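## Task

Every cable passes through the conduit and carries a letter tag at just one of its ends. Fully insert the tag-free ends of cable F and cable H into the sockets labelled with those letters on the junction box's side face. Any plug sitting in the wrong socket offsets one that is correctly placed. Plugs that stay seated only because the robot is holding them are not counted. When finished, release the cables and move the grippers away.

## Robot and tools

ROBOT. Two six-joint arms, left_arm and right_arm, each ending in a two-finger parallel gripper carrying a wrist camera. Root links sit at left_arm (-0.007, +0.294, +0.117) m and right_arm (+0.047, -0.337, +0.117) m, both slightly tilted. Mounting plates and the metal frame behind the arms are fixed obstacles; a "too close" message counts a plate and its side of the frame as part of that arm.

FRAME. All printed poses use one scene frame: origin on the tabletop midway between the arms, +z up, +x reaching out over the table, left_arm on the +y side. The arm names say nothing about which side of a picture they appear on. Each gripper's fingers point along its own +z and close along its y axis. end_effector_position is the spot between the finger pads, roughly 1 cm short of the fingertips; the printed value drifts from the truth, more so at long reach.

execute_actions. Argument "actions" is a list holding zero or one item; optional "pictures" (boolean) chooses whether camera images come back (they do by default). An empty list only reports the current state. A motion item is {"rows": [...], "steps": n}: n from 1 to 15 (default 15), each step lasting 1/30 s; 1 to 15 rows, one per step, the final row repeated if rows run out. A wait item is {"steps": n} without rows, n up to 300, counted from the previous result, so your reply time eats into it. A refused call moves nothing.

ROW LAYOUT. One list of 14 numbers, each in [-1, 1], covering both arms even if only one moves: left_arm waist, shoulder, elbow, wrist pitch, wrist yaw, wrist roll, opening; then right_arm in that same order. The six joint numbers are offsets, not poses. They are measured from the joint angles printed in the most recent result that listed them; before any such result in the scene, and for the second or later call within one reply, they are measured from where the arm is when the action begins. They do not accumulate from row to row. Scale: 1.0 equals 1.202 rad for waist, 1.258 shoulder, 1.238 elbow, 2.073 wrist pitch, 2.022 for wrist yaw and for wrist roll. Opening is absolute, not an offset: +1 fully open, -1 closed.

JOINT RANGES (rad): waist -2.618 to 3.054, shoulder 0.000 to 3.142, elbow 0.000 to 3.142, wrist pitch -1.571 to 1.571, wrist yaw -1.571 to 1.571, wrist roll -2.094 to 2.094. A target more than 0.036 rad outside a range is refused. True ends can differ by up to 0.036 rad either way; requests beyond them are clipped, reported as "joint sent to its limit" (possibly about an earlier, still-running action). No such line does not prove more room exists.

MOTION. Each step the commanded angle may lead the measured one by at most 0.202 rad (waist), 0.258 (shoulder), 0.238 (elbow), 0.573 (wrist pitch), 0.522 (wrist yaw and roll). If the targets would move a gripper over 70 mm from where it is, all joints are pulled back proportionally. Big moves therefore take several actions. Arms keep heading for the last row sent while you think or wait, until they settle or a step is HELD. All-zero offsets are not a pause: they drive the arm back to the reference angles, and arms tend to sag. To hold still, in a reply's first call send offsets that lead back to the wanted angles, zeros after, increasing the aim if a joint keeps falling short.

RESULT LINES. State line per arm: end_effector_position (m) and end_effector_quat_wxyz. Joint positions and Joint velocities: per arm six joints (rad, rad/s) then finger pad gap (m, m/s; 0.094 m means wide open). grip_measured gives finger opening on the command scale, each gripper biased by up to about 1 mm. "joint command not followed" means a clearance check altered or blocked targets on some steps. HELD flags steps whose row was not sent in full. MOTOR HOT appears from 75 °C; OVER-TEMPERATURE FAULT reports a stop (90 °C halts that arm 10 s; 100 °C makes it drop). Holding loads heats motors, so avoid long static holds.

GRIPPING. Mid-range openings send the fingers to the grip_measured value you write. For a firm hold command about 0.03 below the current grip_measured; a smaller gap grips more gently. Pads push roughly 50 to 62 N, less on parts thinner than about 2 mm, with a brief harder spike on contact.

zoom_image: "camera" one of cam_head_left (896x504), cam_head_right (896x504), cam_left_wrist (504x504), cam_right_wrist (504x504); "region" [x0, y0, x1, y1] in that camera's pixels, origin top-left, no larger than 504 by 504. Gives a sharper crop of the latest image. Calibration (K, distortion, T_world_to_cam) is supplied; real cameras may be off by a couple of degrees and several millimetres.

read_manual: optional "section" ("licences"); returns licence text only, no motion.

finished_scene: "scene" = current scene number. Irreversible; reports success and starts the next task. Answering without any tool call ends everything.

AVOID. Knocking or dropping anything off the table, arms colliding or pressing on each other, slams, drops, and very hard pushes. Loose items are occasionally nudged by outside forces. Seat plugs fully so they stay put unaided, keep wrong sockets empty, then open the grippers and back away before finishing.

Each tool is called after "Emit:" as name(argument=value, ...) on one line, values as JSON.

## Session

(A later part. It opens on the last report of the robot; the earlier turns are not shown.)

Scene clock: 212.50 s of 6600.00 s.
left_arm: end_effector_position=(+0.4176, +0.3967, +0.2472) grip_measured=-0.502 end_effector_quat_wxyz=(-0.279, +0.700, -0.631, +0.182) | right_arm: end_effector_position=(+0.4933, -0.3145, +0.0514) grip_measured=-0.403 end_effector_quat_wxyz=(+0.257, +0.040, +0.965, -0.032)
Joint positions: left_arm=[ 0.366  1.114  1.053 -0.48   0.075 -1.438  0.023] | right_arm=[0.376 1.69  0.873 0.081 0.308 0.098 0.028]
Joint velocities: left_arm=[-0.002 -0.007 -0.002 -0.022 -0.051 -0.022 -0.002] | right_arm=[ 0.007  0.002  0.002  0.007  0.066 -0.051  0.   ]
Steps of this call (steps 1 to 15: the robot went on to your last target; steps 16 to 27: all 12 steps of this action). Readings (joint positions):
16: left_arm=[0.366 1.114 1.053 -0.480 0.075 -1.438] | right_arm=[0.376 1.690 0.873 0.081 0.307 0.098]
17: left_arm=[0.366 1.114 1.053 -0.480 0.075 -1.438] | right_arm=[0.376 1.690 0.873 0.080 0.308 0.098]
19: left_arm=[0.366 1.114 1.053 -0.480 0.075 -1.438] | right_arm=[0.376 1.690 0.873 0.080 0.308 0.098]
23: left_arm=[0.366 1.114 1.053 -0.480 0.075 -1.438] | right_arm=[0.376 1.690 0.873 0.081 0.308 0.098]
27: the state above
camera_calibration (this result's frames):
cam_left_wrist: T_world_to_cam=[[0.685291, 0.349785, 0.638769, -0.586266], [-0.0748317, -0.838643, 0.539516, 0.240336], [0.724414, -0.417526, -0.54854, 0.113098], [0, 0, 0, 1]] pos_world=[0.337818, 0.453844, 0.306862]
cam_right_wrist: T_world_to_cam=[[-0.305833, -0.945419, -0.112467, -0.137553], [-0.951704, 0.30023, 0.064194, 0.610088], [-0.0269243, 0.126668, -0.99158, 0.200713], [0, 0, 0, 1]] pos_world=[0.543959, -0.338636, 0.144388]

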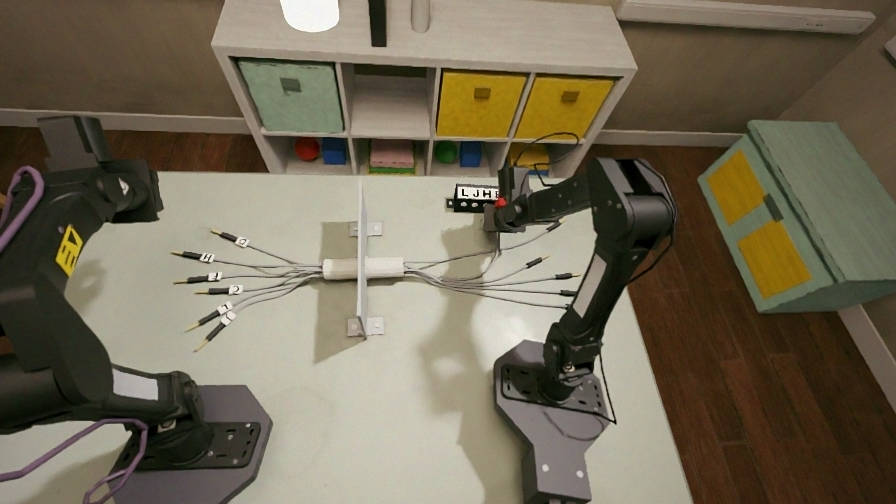

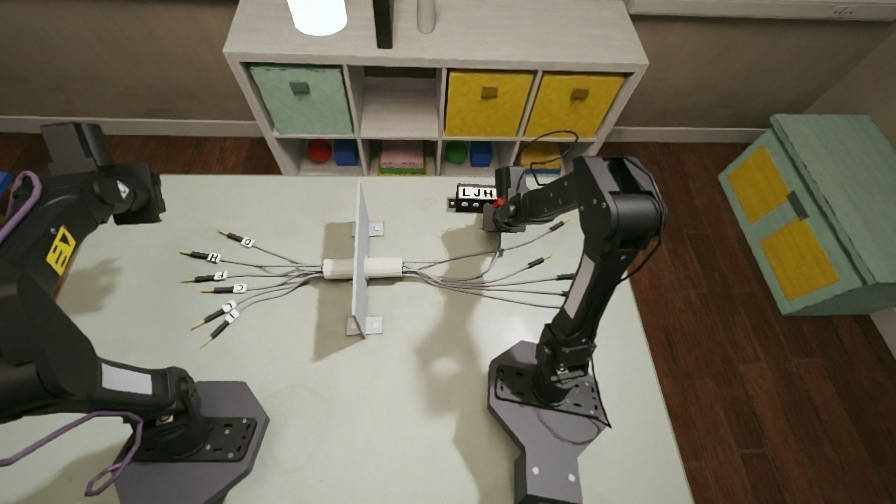

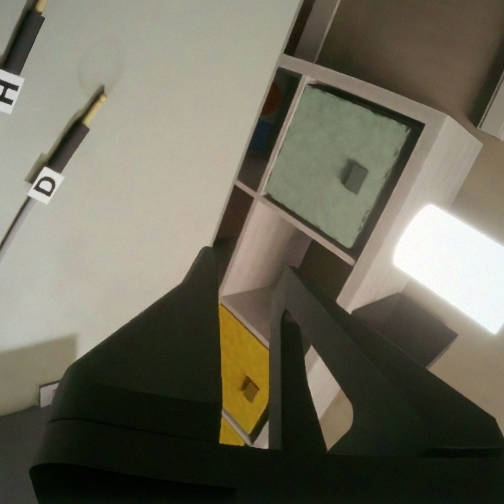

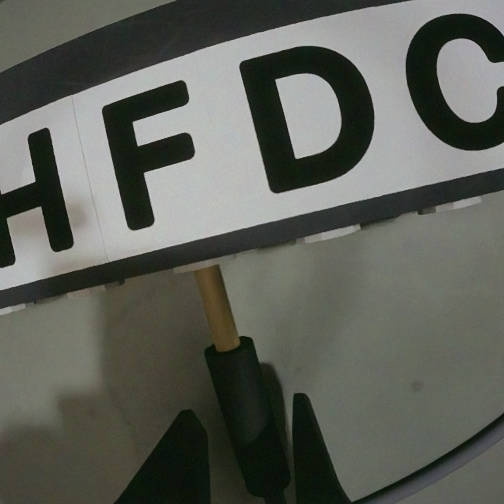

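Emit:
execute_actions(actions=[{"rows":[[0,0,0,0,0,0,-0.5,-0.03,-0.02,-0.03,0.015,-0.01,0,-0.4],[0,0,0,0,0,0,-0.5,-0.03,-0.04,-0.06,0.03,-0.015,0,-0.4],[0,0,0,0,0,0,-0.5,-0.03,-0.06,-0.09,0.04,-0.015,0,-0.4],[0,0,0,0,0,0,-0.5,-0.03,-0.075,-0.1,0.045,-0.015,0,-0.4]],"steps":14}], pictures=false)

Emit:
execute_actions(actions=[{"steps":6}])

Scene clock: 215.87 s of 6600.00 s.
left_arm: end_effector_position=(+0.4176, +0.3967, +0.2472) grip_measured=-0.502 end_effector_quat_wxyz=(-0.279, +0.700, -0.631, +0.182) | right_arm: end_effector_position=(+0.4726, -0.3238, +0.0499) grip_measured=-0.403 end_effector_quat_wxyz=(+0.263, +0.049, +0.963, -0.024)
Joint positions: left_arm=[ 0.366  1.114  1.053 -0.48   0.075 -1.438  0.023] | right_arm=[0.348 1.63  0.761 0.149 0.278 0.098 0.028]
Joint velocities: left_arm=[-0.012 -0.007  0.012 -0.066 -0.007 -0.022 -0.001] | right_arm=[ 0.012  0.002  0.007 -0.007  0.037  0.007 -0.001]
Steps of this call (steps 1 to 15: the robot went on to your last target; steps 16 to 87: nothing new was sent; steps 88 to 101: all 14 steps of this action). Readings (joint positions):
88: left_arm=[0.366 1.114 1.053 -0.480 0.075 -1.438] | right_arm=[0.374 1.690 0.870 0.084 0.304 0.098]
89: left_arm=[0.366 1.114 1.053 -0.480 0.075 -1.438] | right_arm=[0.369 1.687 0.860 0.098 0.299 0.098]
91: left_arm=[0.366 1.114 1.053 -0.480 0.075 -1.438] | right_arm=[0.356 1.663 0.813 0.126 0.292 0.098]
95: left_arm=[0.366 1.114 1.053 -0.480 0.075 -1.438] | right_arm=[0.348 1.630 0.761 0.135 0.280 0.098]
101: the state above

Scene clock: 216.07 s of 6600.00 s.
left_arm: end_effector_position=(+0.4176, +0.3967, +0.2472) grip_measured=-0.502 end_effector_quat_wxyz=(-0.279, +0.700, -0.631, +0.182) | right_arm: end_effector_position=(+0.4734, -0.3237, +0.0504) grip_measured=-0.403 end_effector_quat_wxyz=(+0.265, +0.049, +0.963, -0.023)
Joint positions: left_arm=[ 0.366  1.114  1.053 -0.48   0.075 -1.438  0.023] | right_arm=[0.348 1.63  0.761 0.154 0.277 0.098 0.028]
Joint velocities: left_arm=[-0.002  0.007  0.002 -0.081  0.037 -0.037 -0.   ] | right_arm=[ 0.007  0.002 -0.017 -0.007  0.007  0.066 -0.   ]
Steps of this call (steps 1 to 6: the robot went on to your last target). Readings (joint positions):
1: left_arm=[0.366 1.114 1.053 -0.480 0.075 -1.438] | right_arm=[0.348 1.630 0.761 0.151 0.277 0.098]
2: left_arm=[0.366 1.114 1.053 -0.480 0.075 -1.438] | right_arm=[0.348 1.630 0.761 0.152 0.277 0.098]
4: left_arm=[0.366 1.114 1.053 -0.480 0.075 -1.438] | right_arm=[0.348 1.630 0.761 0.153 0.277 0.098]
6: the state above
camera_calibration (this result's frames):
cam_left_wrist: T_world_to_cam=[[0.685291, 0.349785, 0.638769, -0.586266], [-0.0748317, -0.838643, 0.539516, 0.240336], [0.724414, -0.417526, -0.54854, 0.113098], [0, 0, 0, 1]] pos_world=[0.337818, 0.453844, 0.306862]
cam_right_wrist: T_world_to_cam=[[-0.317119, -0.938457, -0.136872, -0.143637], [-0.948351, 0.312559, 0.054187, 0.596965], [-0.00807159, 0.146986, -0.989106, 0.197825], [0, 0, 0, 1]] pos_world=[0.522179, -0.350462, 0.143662]

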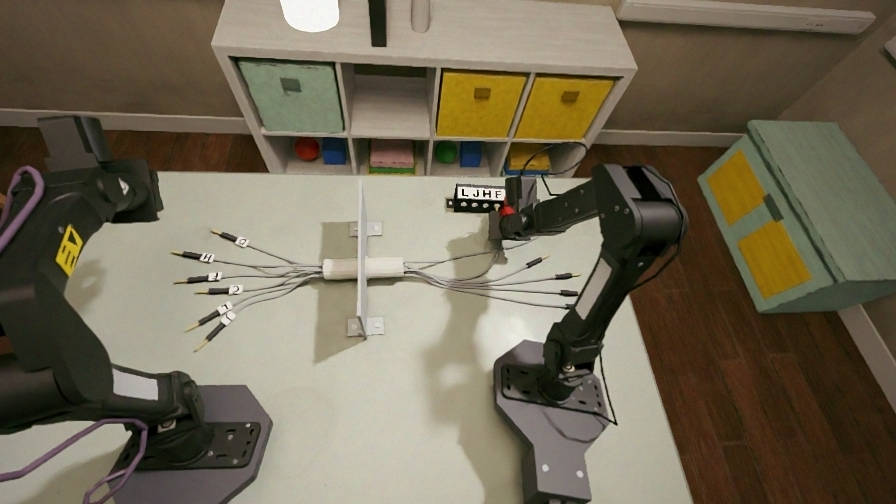

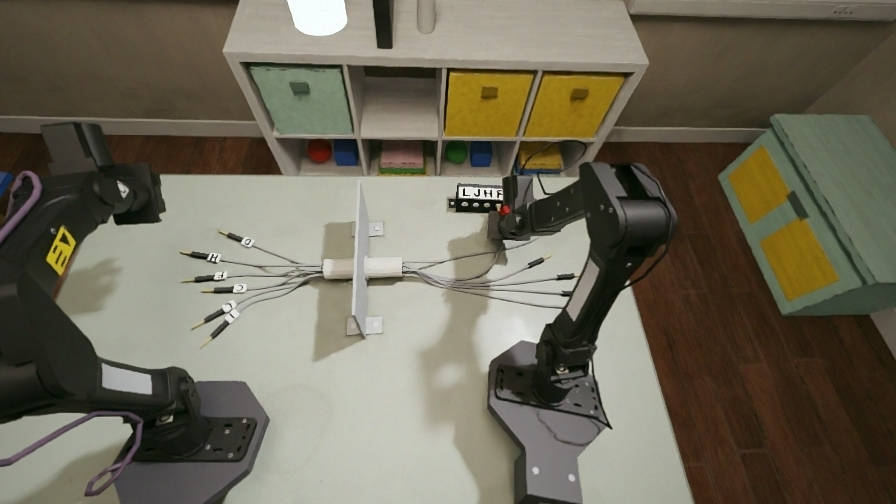

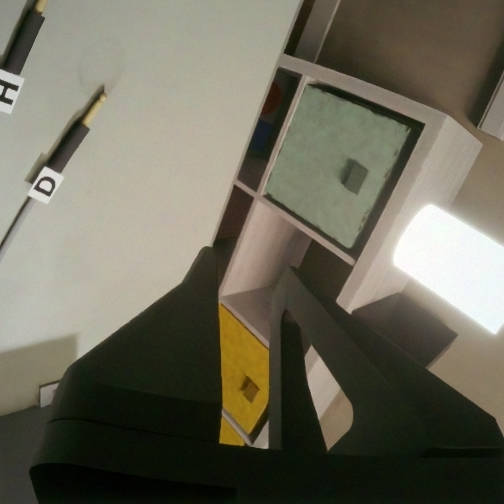

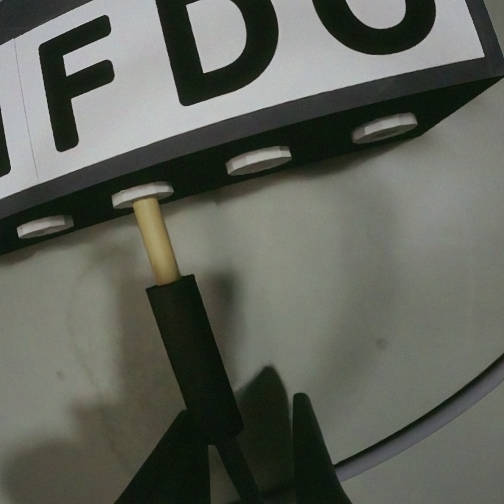

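Emit:
execute_actions(actions=[{"rows":[[0,0,0,0,0,0,-0.5,0.0,-0.02,-0.02,0.01,0,0,-0.4],[0,0,0,0,0,0,-0.5,0.015,-0.035,-0.035,0.012,0,0,-0.4],[0,0,0,0,0,0,-0.5,0.022,-0.035,-0.04,0.012,0,0,-0.4]],"steps":12}], pictures=false)

Emit:
execute_actions(actions=[{"steps":6}])

Scene clock: 217.53 s of 6600.00 s.
left_arm: end_effector_position=(+0.4176, +0.3967, +0.2472) grip_measured=-0.502 end_effector_quat_wxyz=(-0.279, +0.700, -0.632, +0.182) | right_arm: end_effector_position=(+0.4630, -0.3197, +0.0472) grip_measured=-0.403 end_effector_quat_wxyz=(+0.260, +0.043, +0.965, -0.021)
Joint positions: left_arm=[ 0.366  1.114  1.053 -0.48   0.075 -1.438  0.023] | right_arm=[0.359 1.618 0.726 0.164 0.277 0.098 0.028]
Joint velocities: left_arm=[-0.012 -0.002  0.017 -0.022  0.051  0.007 -0.001] | right_arm=[ 0.017  0.007  0.002  0.066 -0.066  0.051 -0.001]
Steps of this call (steps 1 to 15: the robot went on to your last target; steps 16 to 32: nothing new was sent; steps 33 to 44: all 12 steps of this action). Readings (joint positions):
33: left_arm=[0.366 1.114 1.053 -0.480 0.075 -1.438] | right_arm=[0.348 1.630 0.761 0.155 0.277 0.098]
34: left_arm=[0.366 1.114 1.053 -0.480 0.075 -1.438] | right_arm=[0.348 1.629 0.758 0.158 0.277 0.098]
36: left_arm=[0.366 1.114 1.053 -0.480 0.075 -1.438] | right_arm=[0.352 1.621 0.742 0.164 0.277 0.098]
40: left_arm=[0.366 1.114 1.053 -0.480 0.075 -1.438] | right_arm=[0.359 1.618 0.726 0.164 0.277 0.098]
44: the state above

Scene clock: 217.73 s of 6600.00 s.
left_arm: end_effector_position=(+0.4176, +0.3967, +0.2472) grip_measured=-0.502 end_effector_quat_wxyz=(-0.279, +0.700, -0.632, +0.182) | right_arm: end_effector_position=(+0.4630, -0.3197, +0.0472) grip_measured=-0.403 end_effector_quat_wxyz=(+0.260, +0.043, +0.965, -0.021)
Joint positions: left_arm=[ 0.366  1.114  1.053 -0.48   0.075 -1.438  0.023] | right_arm=[0.359 1.618 0.726 0.164 0.277 0.098 0.028]
Joint velocities: left_arm=[-0.012 -0.007  0.002 -0.007 -0.051 -0.007  0.001] | right_arm=[-0.002 -0.007  0.002 -0.037 -0.007 -0.051 -0.001]
Steps of this call (steps 1 to 6: the robot went on to your last target). Readings (joint positions):
1: left_arm=[0.366 1.114 1.053 -0.480 0.075 -1.438] | right_arm=[0.359 1.618 0.726 0.164 0.277 0.098]
2: left_arm=[0.366 1.114 1.053 -0.480 0.075 -1.438] | right_arm=[0.359 1.618 0.726 0.164 0.277 0.098]
4: left_arm=[0.366 1.114 1.053 -0.480 0.075 -1.438] | right_arm=[0.359 1.618 0.726 0.164 0.277 0.098]
6: the state above
camera_calibration (this result's frames):
cam_left_wrist: T_world_to_cam=[[0.685332, 0.349805, 0.638715, -0.586265], [-0.0750691, -0.838469, 0.539753, 0.240254], [0.724351, -0.417858, -0.54837, 0.113174], [0, 0, 0, 1]] pos_world=[0.337844, 0.453814, 0.306839]
cam_right_wrist: T_world_to_cam=[[-0.306665, -0.942092, -0.135721, -0.149615], [-0.951591, 0.300344, 0.0653359, 0.583087], [-0.0207894, 0.149187, -0.98859, 0.200598], [0, 0, 0, 1]] pos_world=[0.513149, -0.346005, 0.139907]

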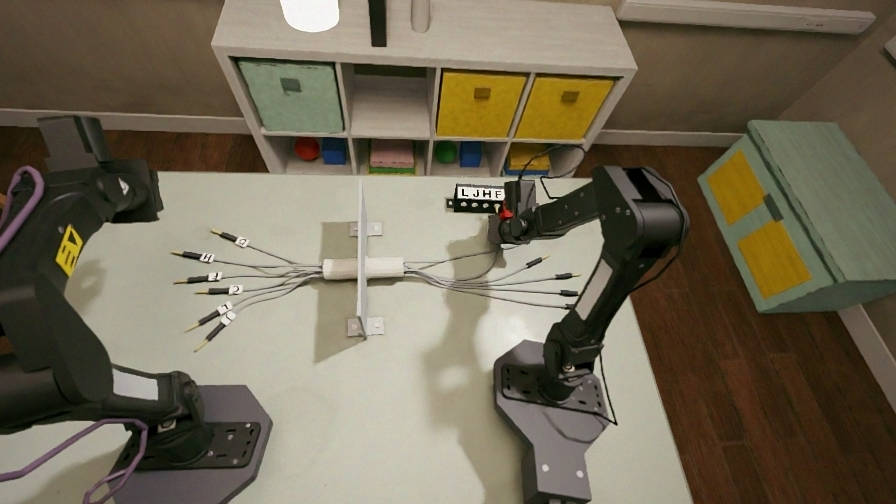

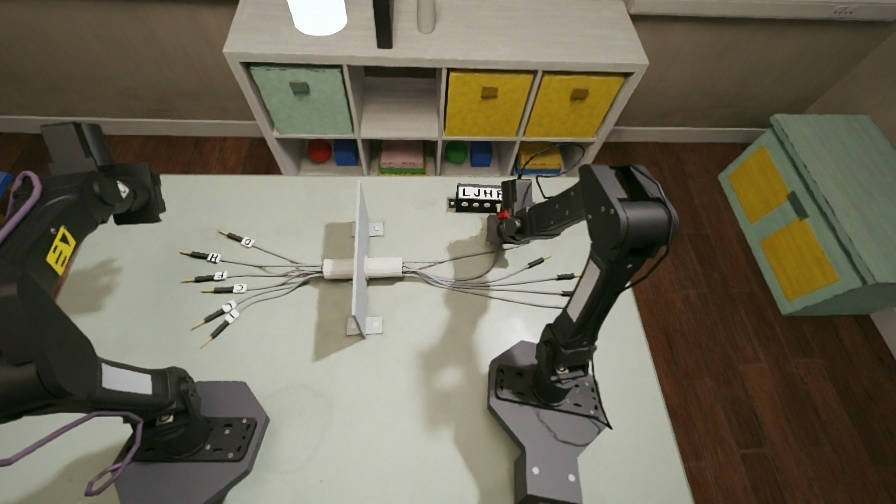

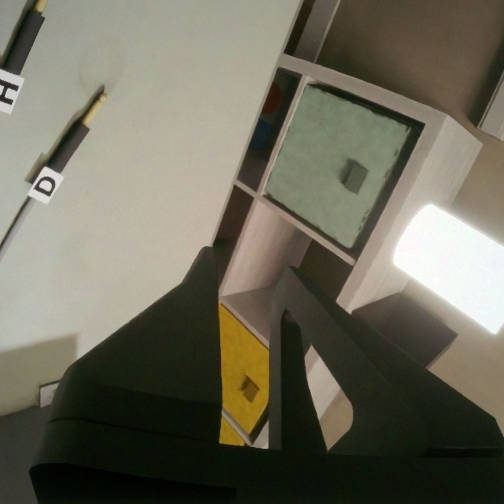

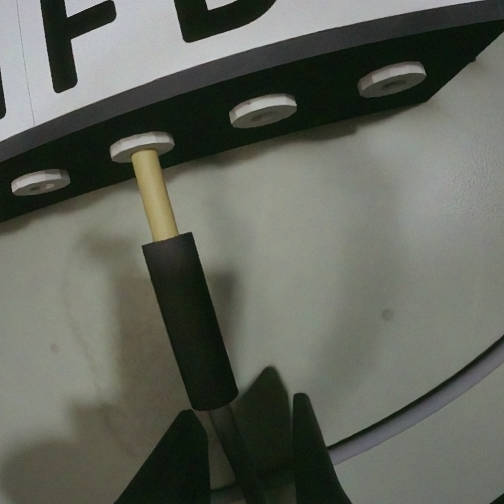

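Emit:
execute_actions(actions=[{"rows":[[0,0,0,0,0,0,-0.5,0.015,0,0,0.005,0,0,-0.5],[0,0,0,0,0,0,-0.5,0.027,0,0,0.005,0,0,-0.6],[0,0,0,0,0,0,-0.5,0.027,0,0,0.005,0,0,-0.6],[0,0,0,0,0,0,-0.5,0.027,0,0,0.005,0,0,-0.7],[0,0,0,0,0,0,-0.5,0.027,0,0,0.005,0,0,-0.7],[0,0,0,0,0,0,-0.5,0.027,0,0,0.005,0,0,-0.8]],"steps":14}])

Scene clock: 219.17 s of 6600.00 s.
left_arm: end_effector_position=(+0.4176, +0.3967, +0.2472) grip_measured=-0.502 end_effector_quat_wxyz=(-0.279, +0.700, -0.632, +0.182) | right_arm: end_effector_position=(+0.4628, -0.3123, +0.0483) grip_measured=-0.797 end_effector_quat_wxyz=(+0.261, +0.036, +0.965, -0.016)
Joint positions: left_arm=[ 0.366  1.114  1.053 -0.48   0.075 -1.438  0.023] | right_arm=[0.377 1.618 0.726 0.164 0.277 0.098 0.01 ]
Joint velocities: left_arm=[-0.007 -0.007  0.027 -0.037 -0.037  0.007 -0.001] | right_arm=[ 0.002  0.002  0.002  0.007  0.051 -0.051 -0.   ]
Steps of this call (steps 1 to 15: the robot went on to your last target; steps 16 to 29: nothing new was sent; steps 30 to 43: all 14 steps of this action). Readings (joint positions):
30: left_arm=[0.366 1.114 1.053 -0.480 0.075 -1.438] | right_arm=[0.359 1.618 0.726 0.164 0.277 0.098]
31: left_arm=[0.366 1.114 1.053 -0.480 0.075 -1.438] | right_arm=[0.361 1.618 0.726 0.164 0.277 0.098]
33: left_arm=[0.366 1.114 1.053 -0.480 0.075 -1.438] | right_arm=[0.368 1.618 0.726 0.164 0.277 0.098]
37: left_arm=[0.366 1.114 1.053 -0.480 0.075 -1.438] | right_arm=[0.377 1.618 0.726 0.164 0.277 0.098]
43: the state above
camera_calibration (this result's frames):
cam_left_wrist: T_world_to_cam=[[0.685332, 0.349805, 0.638715, -0.586265], [-0.0750691, -0.838469, 0.539753, 0.240254], [0.724351, -0.417858, -0.54837, 0.113174], [0, 0, 0, 1]] pos_world=[0.337844, 0.453814, 0.306839]
cam_right_wrist: T_world_to_cam=[[-0.29067, -0.946289, -0.141592, -0.15107], [-0.95659, 0.284133, 0.064835, 0.577906], [-0.0211216, 0.154291, -0.9878, 0.202242], [0, 0, 0, 1]] pos_world=[0.513179, -0.338363, 0.140916]

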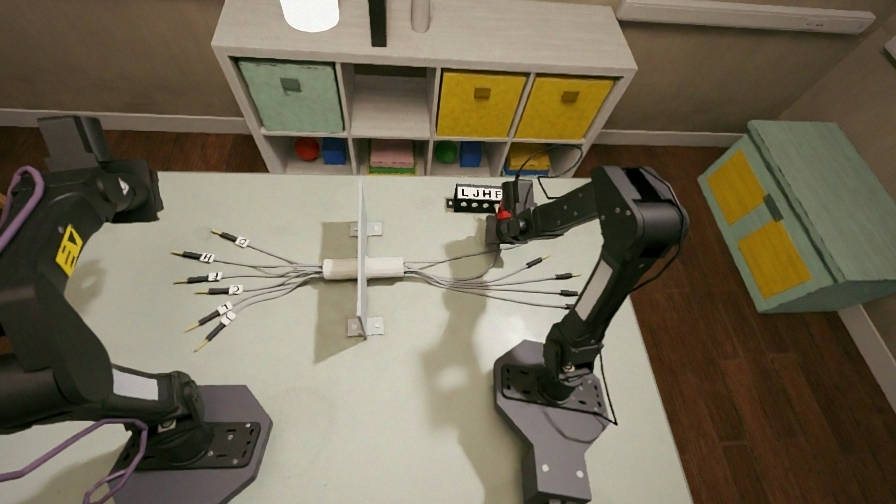

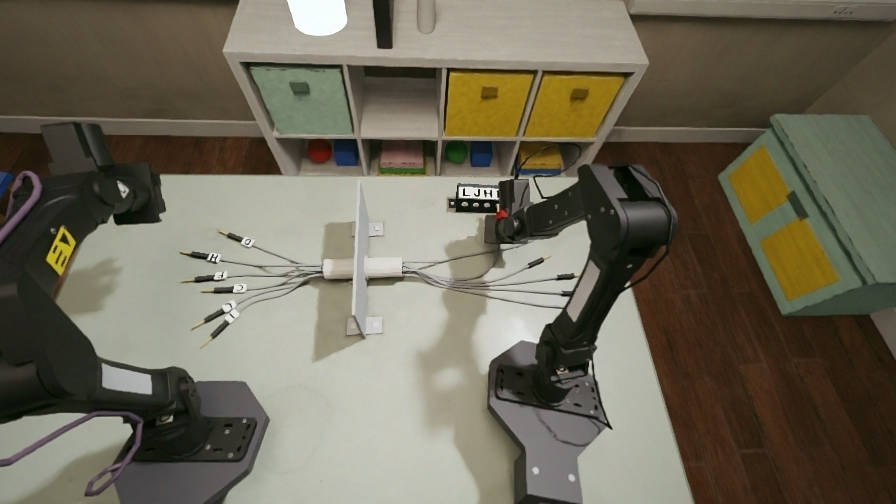

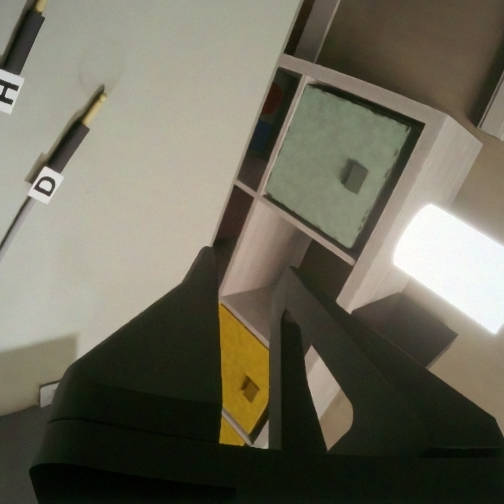

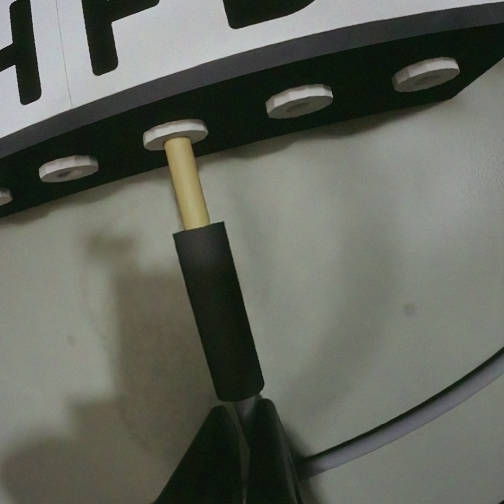

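Perfect setup. Push.

Emit:
execute_actions(actions=[{"rows":[[0,0,0,0,0,0,-0.5,0,0.008,0.03,0.012,0,0,-0.8],[0,0,0,0,0,0,-0.5,0,0.016,0.05,0.012,0,0,-0.8],[0,0,0,0,0,0,-0.5,0,0.026,0.07,0.012,0,0,-0.8],[0,0,0,0,0,0,-0.5,0,0.036,0.09,0.012,0,0,-0.8]],"steps":15}], pictures=false)

Emit:
execute_actions(actions=[{"rows":[[0,0,0,0,0,0,-0.5,0,0.008,0.03,0.015,0,0,-0.8],[0,0,0,0,0,0,-0.5,0,0.014,0.04,0.02,0,0,-0.8],[0,0,0,0,0,0,-0.5,0,0.02,0.053,0.025,0,0,-0.8]],"steps":12}])

Scene clock: 220.40 s of 6600.00 s.
left_arm: end_effector_position=(+0.4176, +0.3967, +0.2472) grip_measured=-0.502 end_effector_quat_wxyz=(-0.279, +0.700, -0.632, +0.182) | right_arm: end_effector_position=(+0.4688, -0.3107, +0.0421) grip_measured=-0.797 end_effector_quat_wxyz=(+0.243, +0.032, +0.969, -0.019)
Joint positions: left_arm=[ 0.366  1.114  1.053 -0.48   0.075 -1.438  0.023] | right_arm=[0.377 1.662 0.786 0.111 0.279 0.098 0.01 ]
Joint velocities: left_arm=[ 0.017  0.007 -0.012 -0.051  0.051 -0.051 -0.001] | right_arm=[ 0.007 -0.022 -0.007  0.007 -0.081 -0.022  0.001]
Steps of this call (steps 1 to 15: the robot went on to your last target; steps 16 to 22: nothing new was sent; steps 23 to 37: all 15 steps of this action). Readings (joint positions):
23: left_arm=[0.366 1.114 1.053 -0.480 0.075 -1.438] | right_arm=[0.377 1.618 0.726 0.165 0.277 0.098]
24: left_arm=[0.366 1.114 1.053 -0.480 0.075 -1.438] | right_arm=[0.377 1.619 0.730 0.164 0.277 0.098]
26: left_arm=[0.366 1.114 1.053 -0.480 0.075 -1.438] | right_arm=[0.377 1.632 0.755 0.145 0.278 0.098]
30: left_arm=[0.366 1.114 1.053 -0.480 0.075 -1.438] | right_arm=[0.377 1.660 0.782 0.117 0.279 0.098]
37: the state above

Scene clock: 220.80 s of 6600.00 s.
left_arm: end_effector_position=(+0.4176, +0.3966, +0.2472) grip_measured=-0.502 end_effector_quat_wxyz=(-0.279, +0.700, -0.632, +0.182) | right_arm: end_effector_position=(+0.4689, -0.3107, +0.0377) grip_measured=-0.797 end_effector_quat_wxyz=(+0.235, +0.031, +0.971, -0.023)
Joint positions: left_arm=[ 0.366  1.114  1.053 -0.48   0.075 -1.438  0.023] | right_arm=[0.377 1.681 0.802 0.096 0.284 0.098 0.01 ]
Joint velocities: left_arm=[ 0.007 -0.002 -0.012  0.022 -0.11  -0.022 -0.001] | right_arm=[-0.017  0.012 -0.027 -0.007  0.037 -0.066 -0.001]
Steps of this call (steps 1 to 12: all 12 steps of this action). Readings (joint positions):
1: left_arm=[0.366 1.114 1.053 -0.480 0.075 -1.438] | right_arm=[0.377 1.662 0.786 0.109 0.279 0.098]
2: left_arm=[0.366 1.114 1.053 -0.480 0.075 -1.438] | right_arm=[0.377 1.662 0.786 0.109 0.279 0.098]
4: left_arm=[0.366 1.114 1.053 -0.480 0.075 -1.438] | right_arm=[0.377 1.668 0.794 0.101 0.281 0.098]
8: left_arm=[0.366 1.114 1.053 -0.480 0.075 -1.438] | right_arm=[0.377 1.681 0.802 0.098 0.284 0.098]
12: the state above
camera_calibration (this result's frames):
cam_left_wrist: T_world_to_cam=[[0.685373, 0.349826, 0.63866, -0.586264], [-0.0753065, -0.838295, 0.539991, 0.240171], [0.724288, -0.41819, -0.548201, 0.11325], [0, 0, 0, 1]] pos_world=[0.33787, 0.453785, 0.306817]
cam_right_wrist: T_world_to_cam=[[-0.291137, -0.949955, -0.113246, -0.15119], [-0.953763, 0.27897, 0.111853, 0.579243], [-0.0746631, 0.140574, -0.987251, 0.21249], [0, 0, 0, 1]] pos_world=[0.524309, -0.335086, 0.127869]

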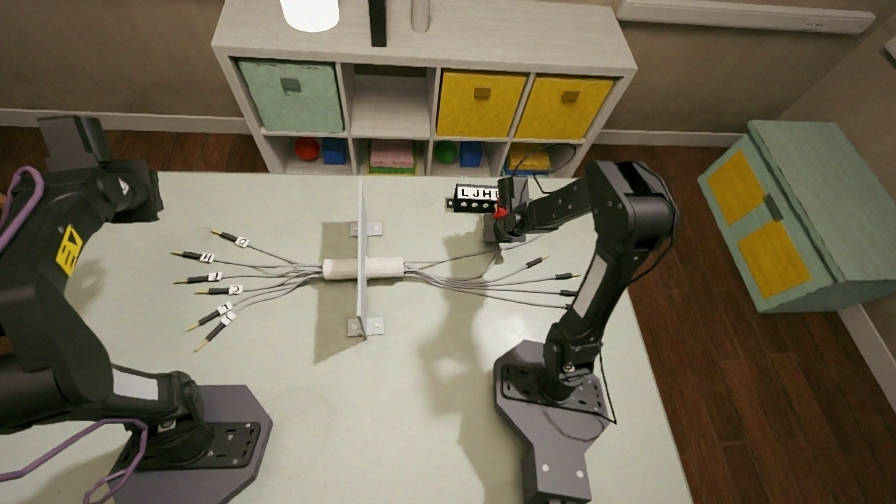

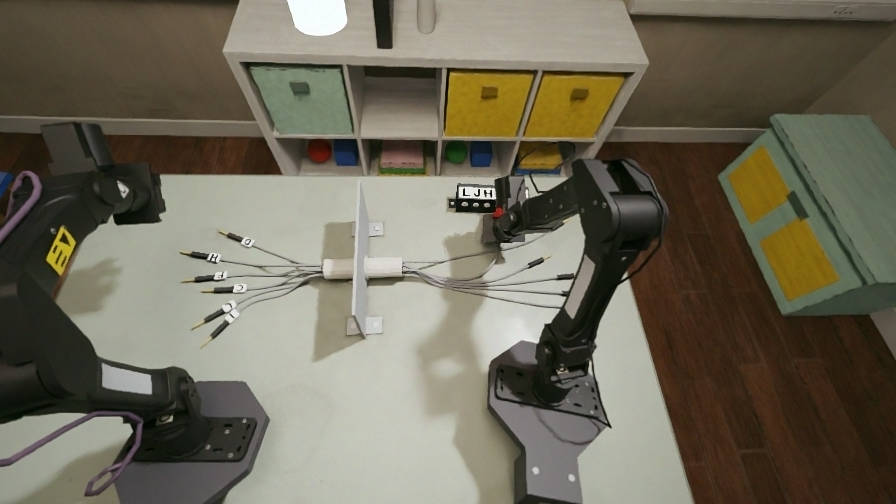

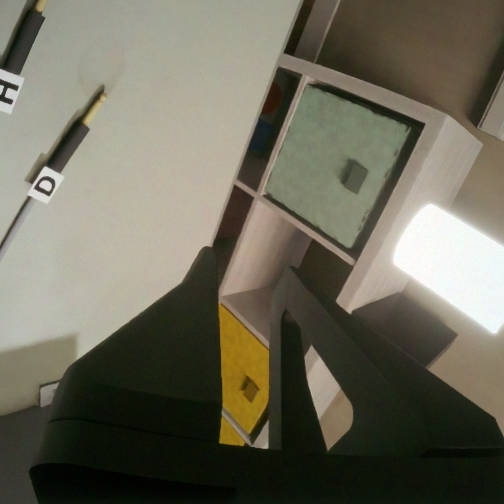

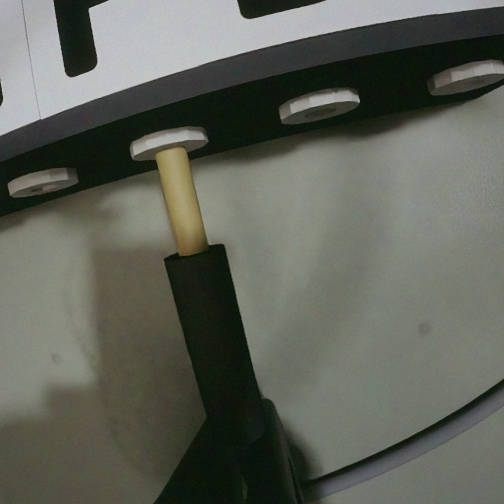

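Emit:
execute_actions(actions=[{"rows":[[0,0,0,0,0,0,-0.5,0,-0.03,-0.03,0.02,0,0,-0.8],[0,0,0,0,0,0,-0.5,0,-0.05,-0.04,0.03,0,0,-0.8],[0,0,0,0,0,0,-0.5,0,-0.055,-0.04,0.035,0,0,-0.8]],"steps":12}], pictures=false)

Emit:
execute_actions(actions=[{"steps":5}])

Scene clock: 222.57 s of 6600.00 s.
left_arm: end_effector_position=(+0.4176, +0.3966, +0.2472) grip_measured=-0.502 end_effector_quat_wxyz=(-0.279, +0.700, -0.632, +0.182) | right_arm: end_effector_position=(+0.4698, -0.3123, +0.0470) grip_measured=-0.797 end_effector_quat_wxyz=(+0.256, +0.036, +0.966, -0.020)
Joint positions: left_arm=[ 0.366  1.114  1.053 -0.48   0.075 -1.438  0.023] | right_arm=[0.377 1.643 0.766 0.138 0.284 0.098 0.01 ]
Joint velocities: left_arm=[ 0.042  0.002 -0.002  0.037  0.022 -0.022 -0.   ] | right_arm=[-0.012 -0.002 -0.012 -0.022 -0.007  0.007  0.001]
Steps of this call (steps 1 to 15: the robot went on to your last target; steps 16 to 41: nothing new was sent; steps 42 to 53: all 12 steps of this action). Readings (joint positions):
42: left_arm=[0.366 1.114 1.053 -0.480 0.075 -1.438] | right_arm=[0.377 1.681 0.799 0.098 0.284 0.098]
43: left_arm=[0.366 1.114 1.053 -0.480 0.075 -1.438] | right_arm=[0.377 1.676 0.790 0.107 0.284 0.098]
45: left_arm=[0.366 1.114 1.053 -0.480 0.075 -1.438] | right_arm=[0.377 1.660 0.772 0.118 0.284 0.098]
49: left_arm=[0.366 1.114 1.053 -0.480 0.075 -1.438] | right_arm=[0.377 1.644 0.766 0.135 0.284 0.098]
53: the state above

Scene clock: 222.73 s of 6600.00 s.
left_arm: end_effector_position=(+0.4176, +0.3966, +0.2472) grip_measured=-0.502 end_effector_quat_wxyz=(-0.279, +0.700, -0.632, +0.182) | right_arm: end_effector_position=(+0.4698, -0.3123, +0.0470) grip_measured=-0.797 end_effector_quat_wxyz=(+0.256, +0.036, +0.966, -0.020)
Joint positions: left_arm=[ 0.366  1.114  1.053 -0.48   0.075 -1.438  0.023] | right_arm=[0.377 1.643 0.766 0.138 0.284 0.098 0.01 ]
Joint velocities: left_arm=[-0.002 -0.002  0.002 -0.066 -0.066 -0.037 -0.   ] | right_arm=[-0.017  0.007  0.017 -0.007 -0.051  0.037 -0.   ]
Steps of this call (steps 1 to 5: the robot went on to your last target). Readings (joint positions):
1: left_arm=[0.366 1.114 1.053 -0.480 0.075 -1.438] | right_arm=[0.377 1.643 0.766 0.138 0.284 0.098]
2: left_arm=[0.366 1.114 1.053 -0.480 0.075 -1.438] | right_arm=[0.377 1.643 0.766 0.138 0.284 0.098]
4: left_arm=[0.366 1.114 1.053 -0.480 0.075 -1.438] | right_arm=[0.377 1.643 0.766 0.138 0.284 0.098]
5: the state above
camera_calibration (this result's frames):
cam_left_wrist: T_world_to_cam=[[0.685373, 0.349826, 0.63866, -0.586264], [-0.0753065, -0.838295, 0.539991, 0.240171], [0.724288, -0.41819, -0.548201, 0.11325], [0, 0, 0, 1]] pos_world=[0.33787, 0.453785, 0.306817]
cam_right_wrist: T_world_to_cam=[[-0.293484, -0.946871, -0.131542, -0.148502], [-0.955464, 0.286089, 0.072398, 0.584384], [-0.0309189, 0.146931, -0.988663, 0.203465], [0, 0, 0, 1]] pos_world=[0.521066, -0.337693, 0.139316]

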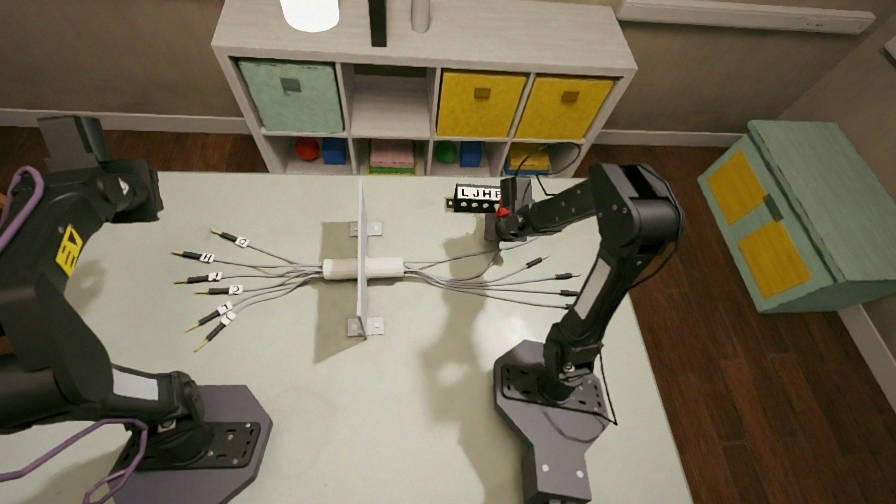

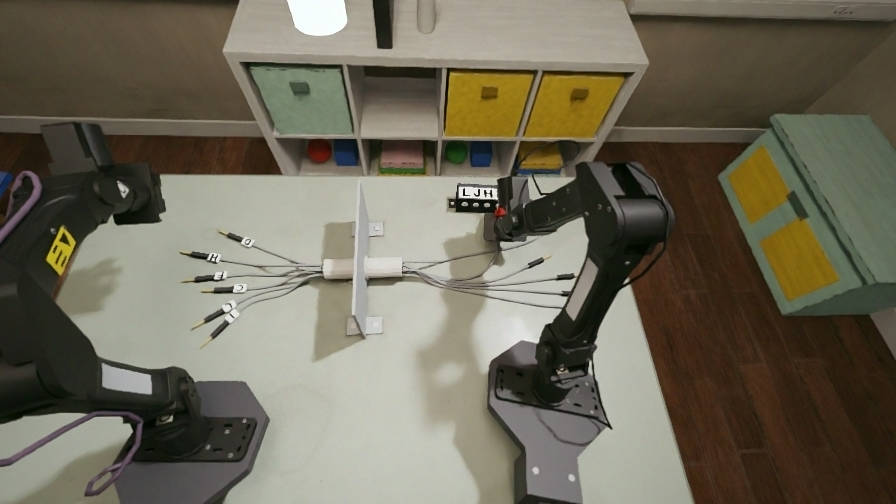

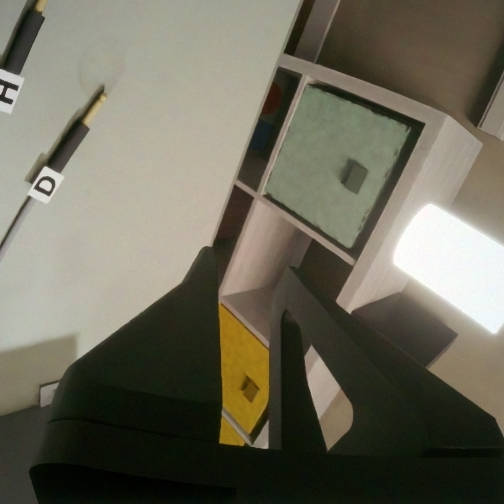

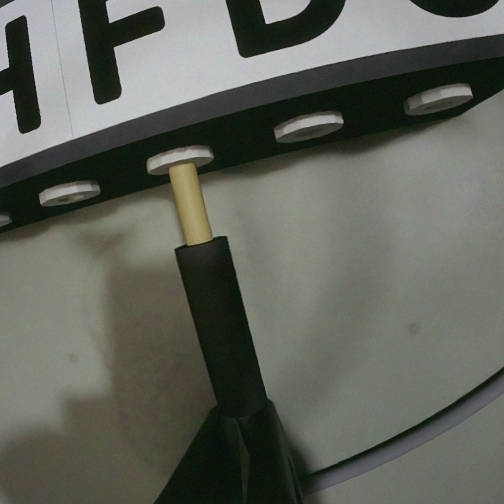

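Emit:
execute_actions(actions=[{"rows":[[0,0,0,0,0,0,-0.5,0,0,0.03,0.03,0,0,-0.8],[0,0,0,0,0,0,-0.5,0,0.008,0.045,0.05,0,0,-0.8],[0,0,0,0,0,0,-0.5,0,0.014,0.06,0.07,0,0,-0.8],[0,0,0,0,0,0,-0.5,0,0.02,0.075,0.09,0,0,-0.8]],"steps":15}])

Scene clock: 223.90 s of 6600.00 s.
left_arm: end_effector_position=(+0.4176, +0.3966, +0.2472) grip_measured=-0.502 end_effector_quat_wxyz=(-0.279, +0.700, -0.632, +0.182) | right_arm: end_effector_position=(+0.4729, -0.3114, +0.0414) grip_measured=-0.797 end_effector_quat_wxyz=(+0.252, +0.035, +0.967, -0.022)
Joint positions: left_arm=[ 0.366  1.114  1.053 -0.48   0.075 -1.438  0.023] | right_arm=[0.377 1.673 0.786 0.14  0.287 0.098 0.01 ]
Joint velocities: left_arm=[-0.022 -0.012 -0.007 -0.007 -0.022  0.007  0.   ] | right_arm=[-0.012  0.012 -0.042 -0.007 -0.081 -0.037  0.001]
Steps of this call (steps 1 to 15: the robot went on to your last target; steps 16 to 20: nothing new was sent; steps 21 to 35: all 15 steps of this action). Readings (joint positions):
21: left_arm=[0.366 1.114 1.053 -0.480 0.075 -1.438] | right_arm=[0.377 1.643 0.766 0.140 0.284 0.098]
22: left_arm=[0.366 1.114 1.053 -0.480 0.075 -1.438] | right_arm=[0.377 1.643 0.768 0.141 0.284 0.098]
24: left_arm=[0.366 1.114 1.053 -0.480 0.075 -1.438] | right_arm=[0.377 1.652 0.775 0.141 0.284 0.098]
28: left_arm=[0.366 1.114 1.053 -0.480 0.075 -1.438] | right_arm=[0.377 1.673 0.786 0.140 0.287 0.098]
35: the state above
camera_calibration (this result's frames):
cam_left_wrist: T_world_to_cam=[[0.685373, 0.349826, 0.63866, -0.586264], [-0.0753065, -0.838295, 0.539991, 0.240171], [0.724288, -0.41819, -0.548201, 0.11325], [0, 0, 0, 1]] pos_world=[0.33787, 0.453785, 0.306817]
cam_right_wrist: T_world_to_cam=[[-0.2945, -0.947395, -0.125354, -0.1474], [-0.954845, 0.28632, 0.079321, 0.586925], [-0.039257, 0.143053, -0.988936, 0.200619], [0, 0, 0, 1]] pos_world=[0.524889, -0.336393, 0.133367]

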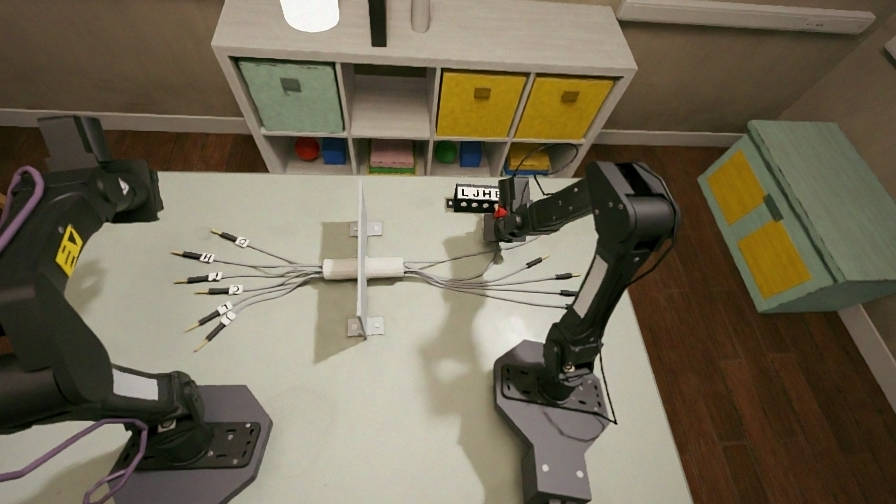

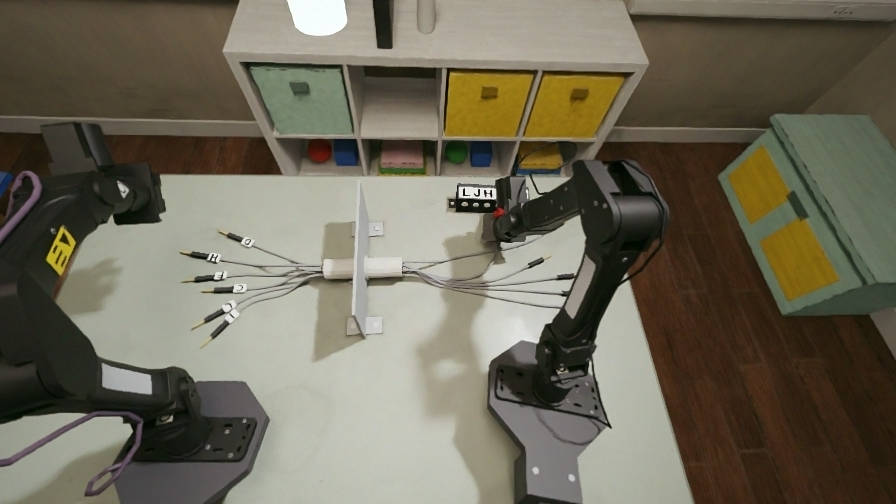

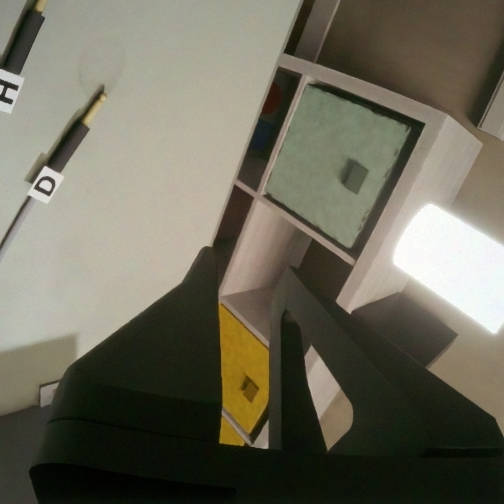

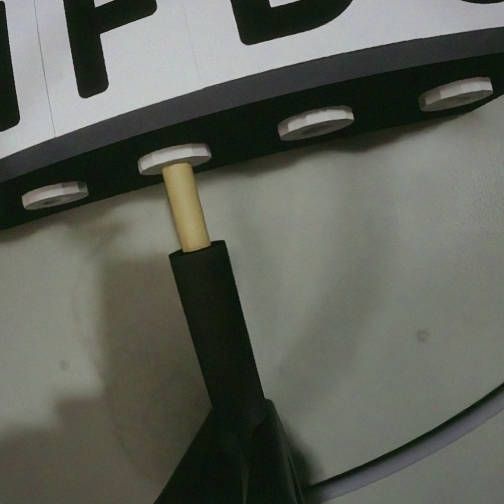

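Emit:
execute_actions(actions=[{"rows":[[0,0,0,0,0,0,-0.5,0,-0.03,0,0.02,0,0,-0.8],[0,0,0,0,0,0,-0.5,0,-0.045,0,0.03,0,0,-0.8],[0,0,0,0,0,0,-0.5,0,-0.045,0.02,0.04,0,0,-0.8],[0,0,0,0,0,0,-0.5,0,-0.045,0.02,0.04,0,0,-0.8],[0,0,0,0,0,0,-0.5,0,-0.04,0.04,0.06,0,0,-0.8],[0,0,0,0,0,0,-0.5,0,-0.04,0.06,0.08,0,0,-0.8],[0,0,0,0,0,0,-0.5,0,-0.04,0.08,0.1,0,0,-0.8],[0,0,0,0,0,0,-0.5,0,-0.04,0.1,0.12,0,0,-0.8],[0,0,0,0,0,0,-0.5,0,-0.04,0.12,0.14,0,0,-0.8]],"steps":15}])

Scene clock: 225.40 s of 6600.00 s.
left_arm: end_effector_position=(+0.4176, +0.3965, +0.2472) grip_measured=-0.502 end_effector_quat_wxyz=(-0.279, +0.700, -0.632, +0.183) | right_arm: end_effector_position=(+0.4841, -0.3127, +0.0507) grip_measured=-0.797 end_effector_quat_wxyz=(+0.266, +0.040, +0.963, -0.023)
Joint positions: left_arm=[ 0.366  1.114  1.053 -0.48   0.076 -1.438  0.023] | right_arm=[0.377 1.665 0.811 0.137 0.293 0.098 0.01 ]
Joint velocities: left_arm=[ 0.002  0.007  0.012 -0.007  0.037  0.051  0.   ] | right_arm=[-0.007 -0.012  0.081 -0.095  0.212  0.037 -0.   ]
Steps of this call (steps 1 to 15: the robot went on to your last target; steps 16 to 30: nothing new was sent; steps 31 to 45: all 15 steps of this action). Readings (joint positions):
31: left_arm=[0.366 1.114 1.053 -0.480 0.075 -1.438] | right_arm=[0.377 1.673 0.785 0.135 0.287 0.098]
32: left_arm=[0.366 1.114 1.053 -0.480 0.075 -1.438] | right_arm=[0.377 1.671 0.785 0.135 0.287 0.098]
34: left_arm=[0.366 1.114 1.053 -0.480 0.076 -1.438] | right_arm=[0.377 1.666 0.785 0.131 0.287 0.098]
38: left_arm=[0.366 1.114 1.053 -0.480 0.076 -1.438] | right_arm=[0.377 1.665 0.789 0.132 0.287 0.098]
45: the state above
camera_calibration (this result's frames):
cam_left_wrist: T_world_to_cam=[[0.685414, 0.349846, 0.638605, -0.586263], [-0.0755438, -0.838121, 0.540228, 0.240089], [0.724225, -0.418522, -0.548031, 0.113327], [0, 0, 0, 1]] pos_world=[0.337896, 0.453755, 0.306794]
cam_right_wrist: T_world_to_cam=[[-0.299406, -0.944772, -0.133272, -0.140642], [-0.954082, 0.295118, 0.0513072, 0.601113], [-0.00914262, 0.142514, -0.989751, 0.195773], [0, 0, 0, 1]] pos_world=[0.533192, -0.338175, 0.144182]

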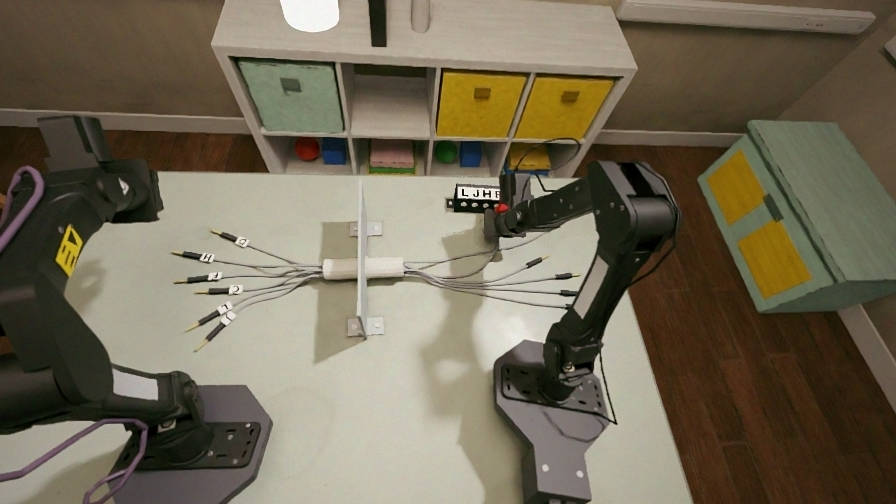

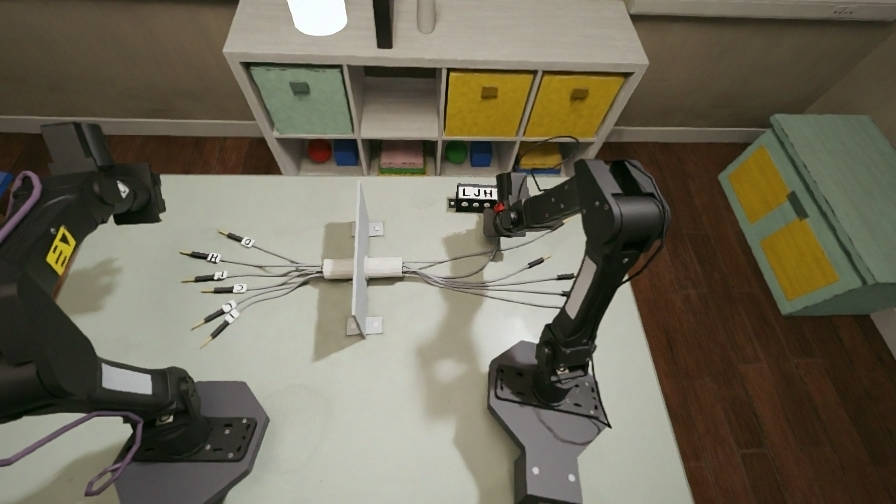

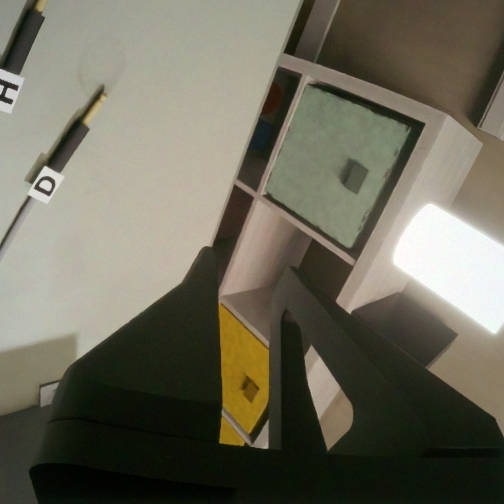

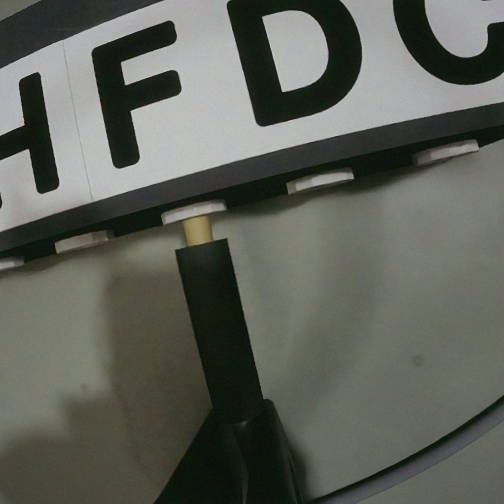

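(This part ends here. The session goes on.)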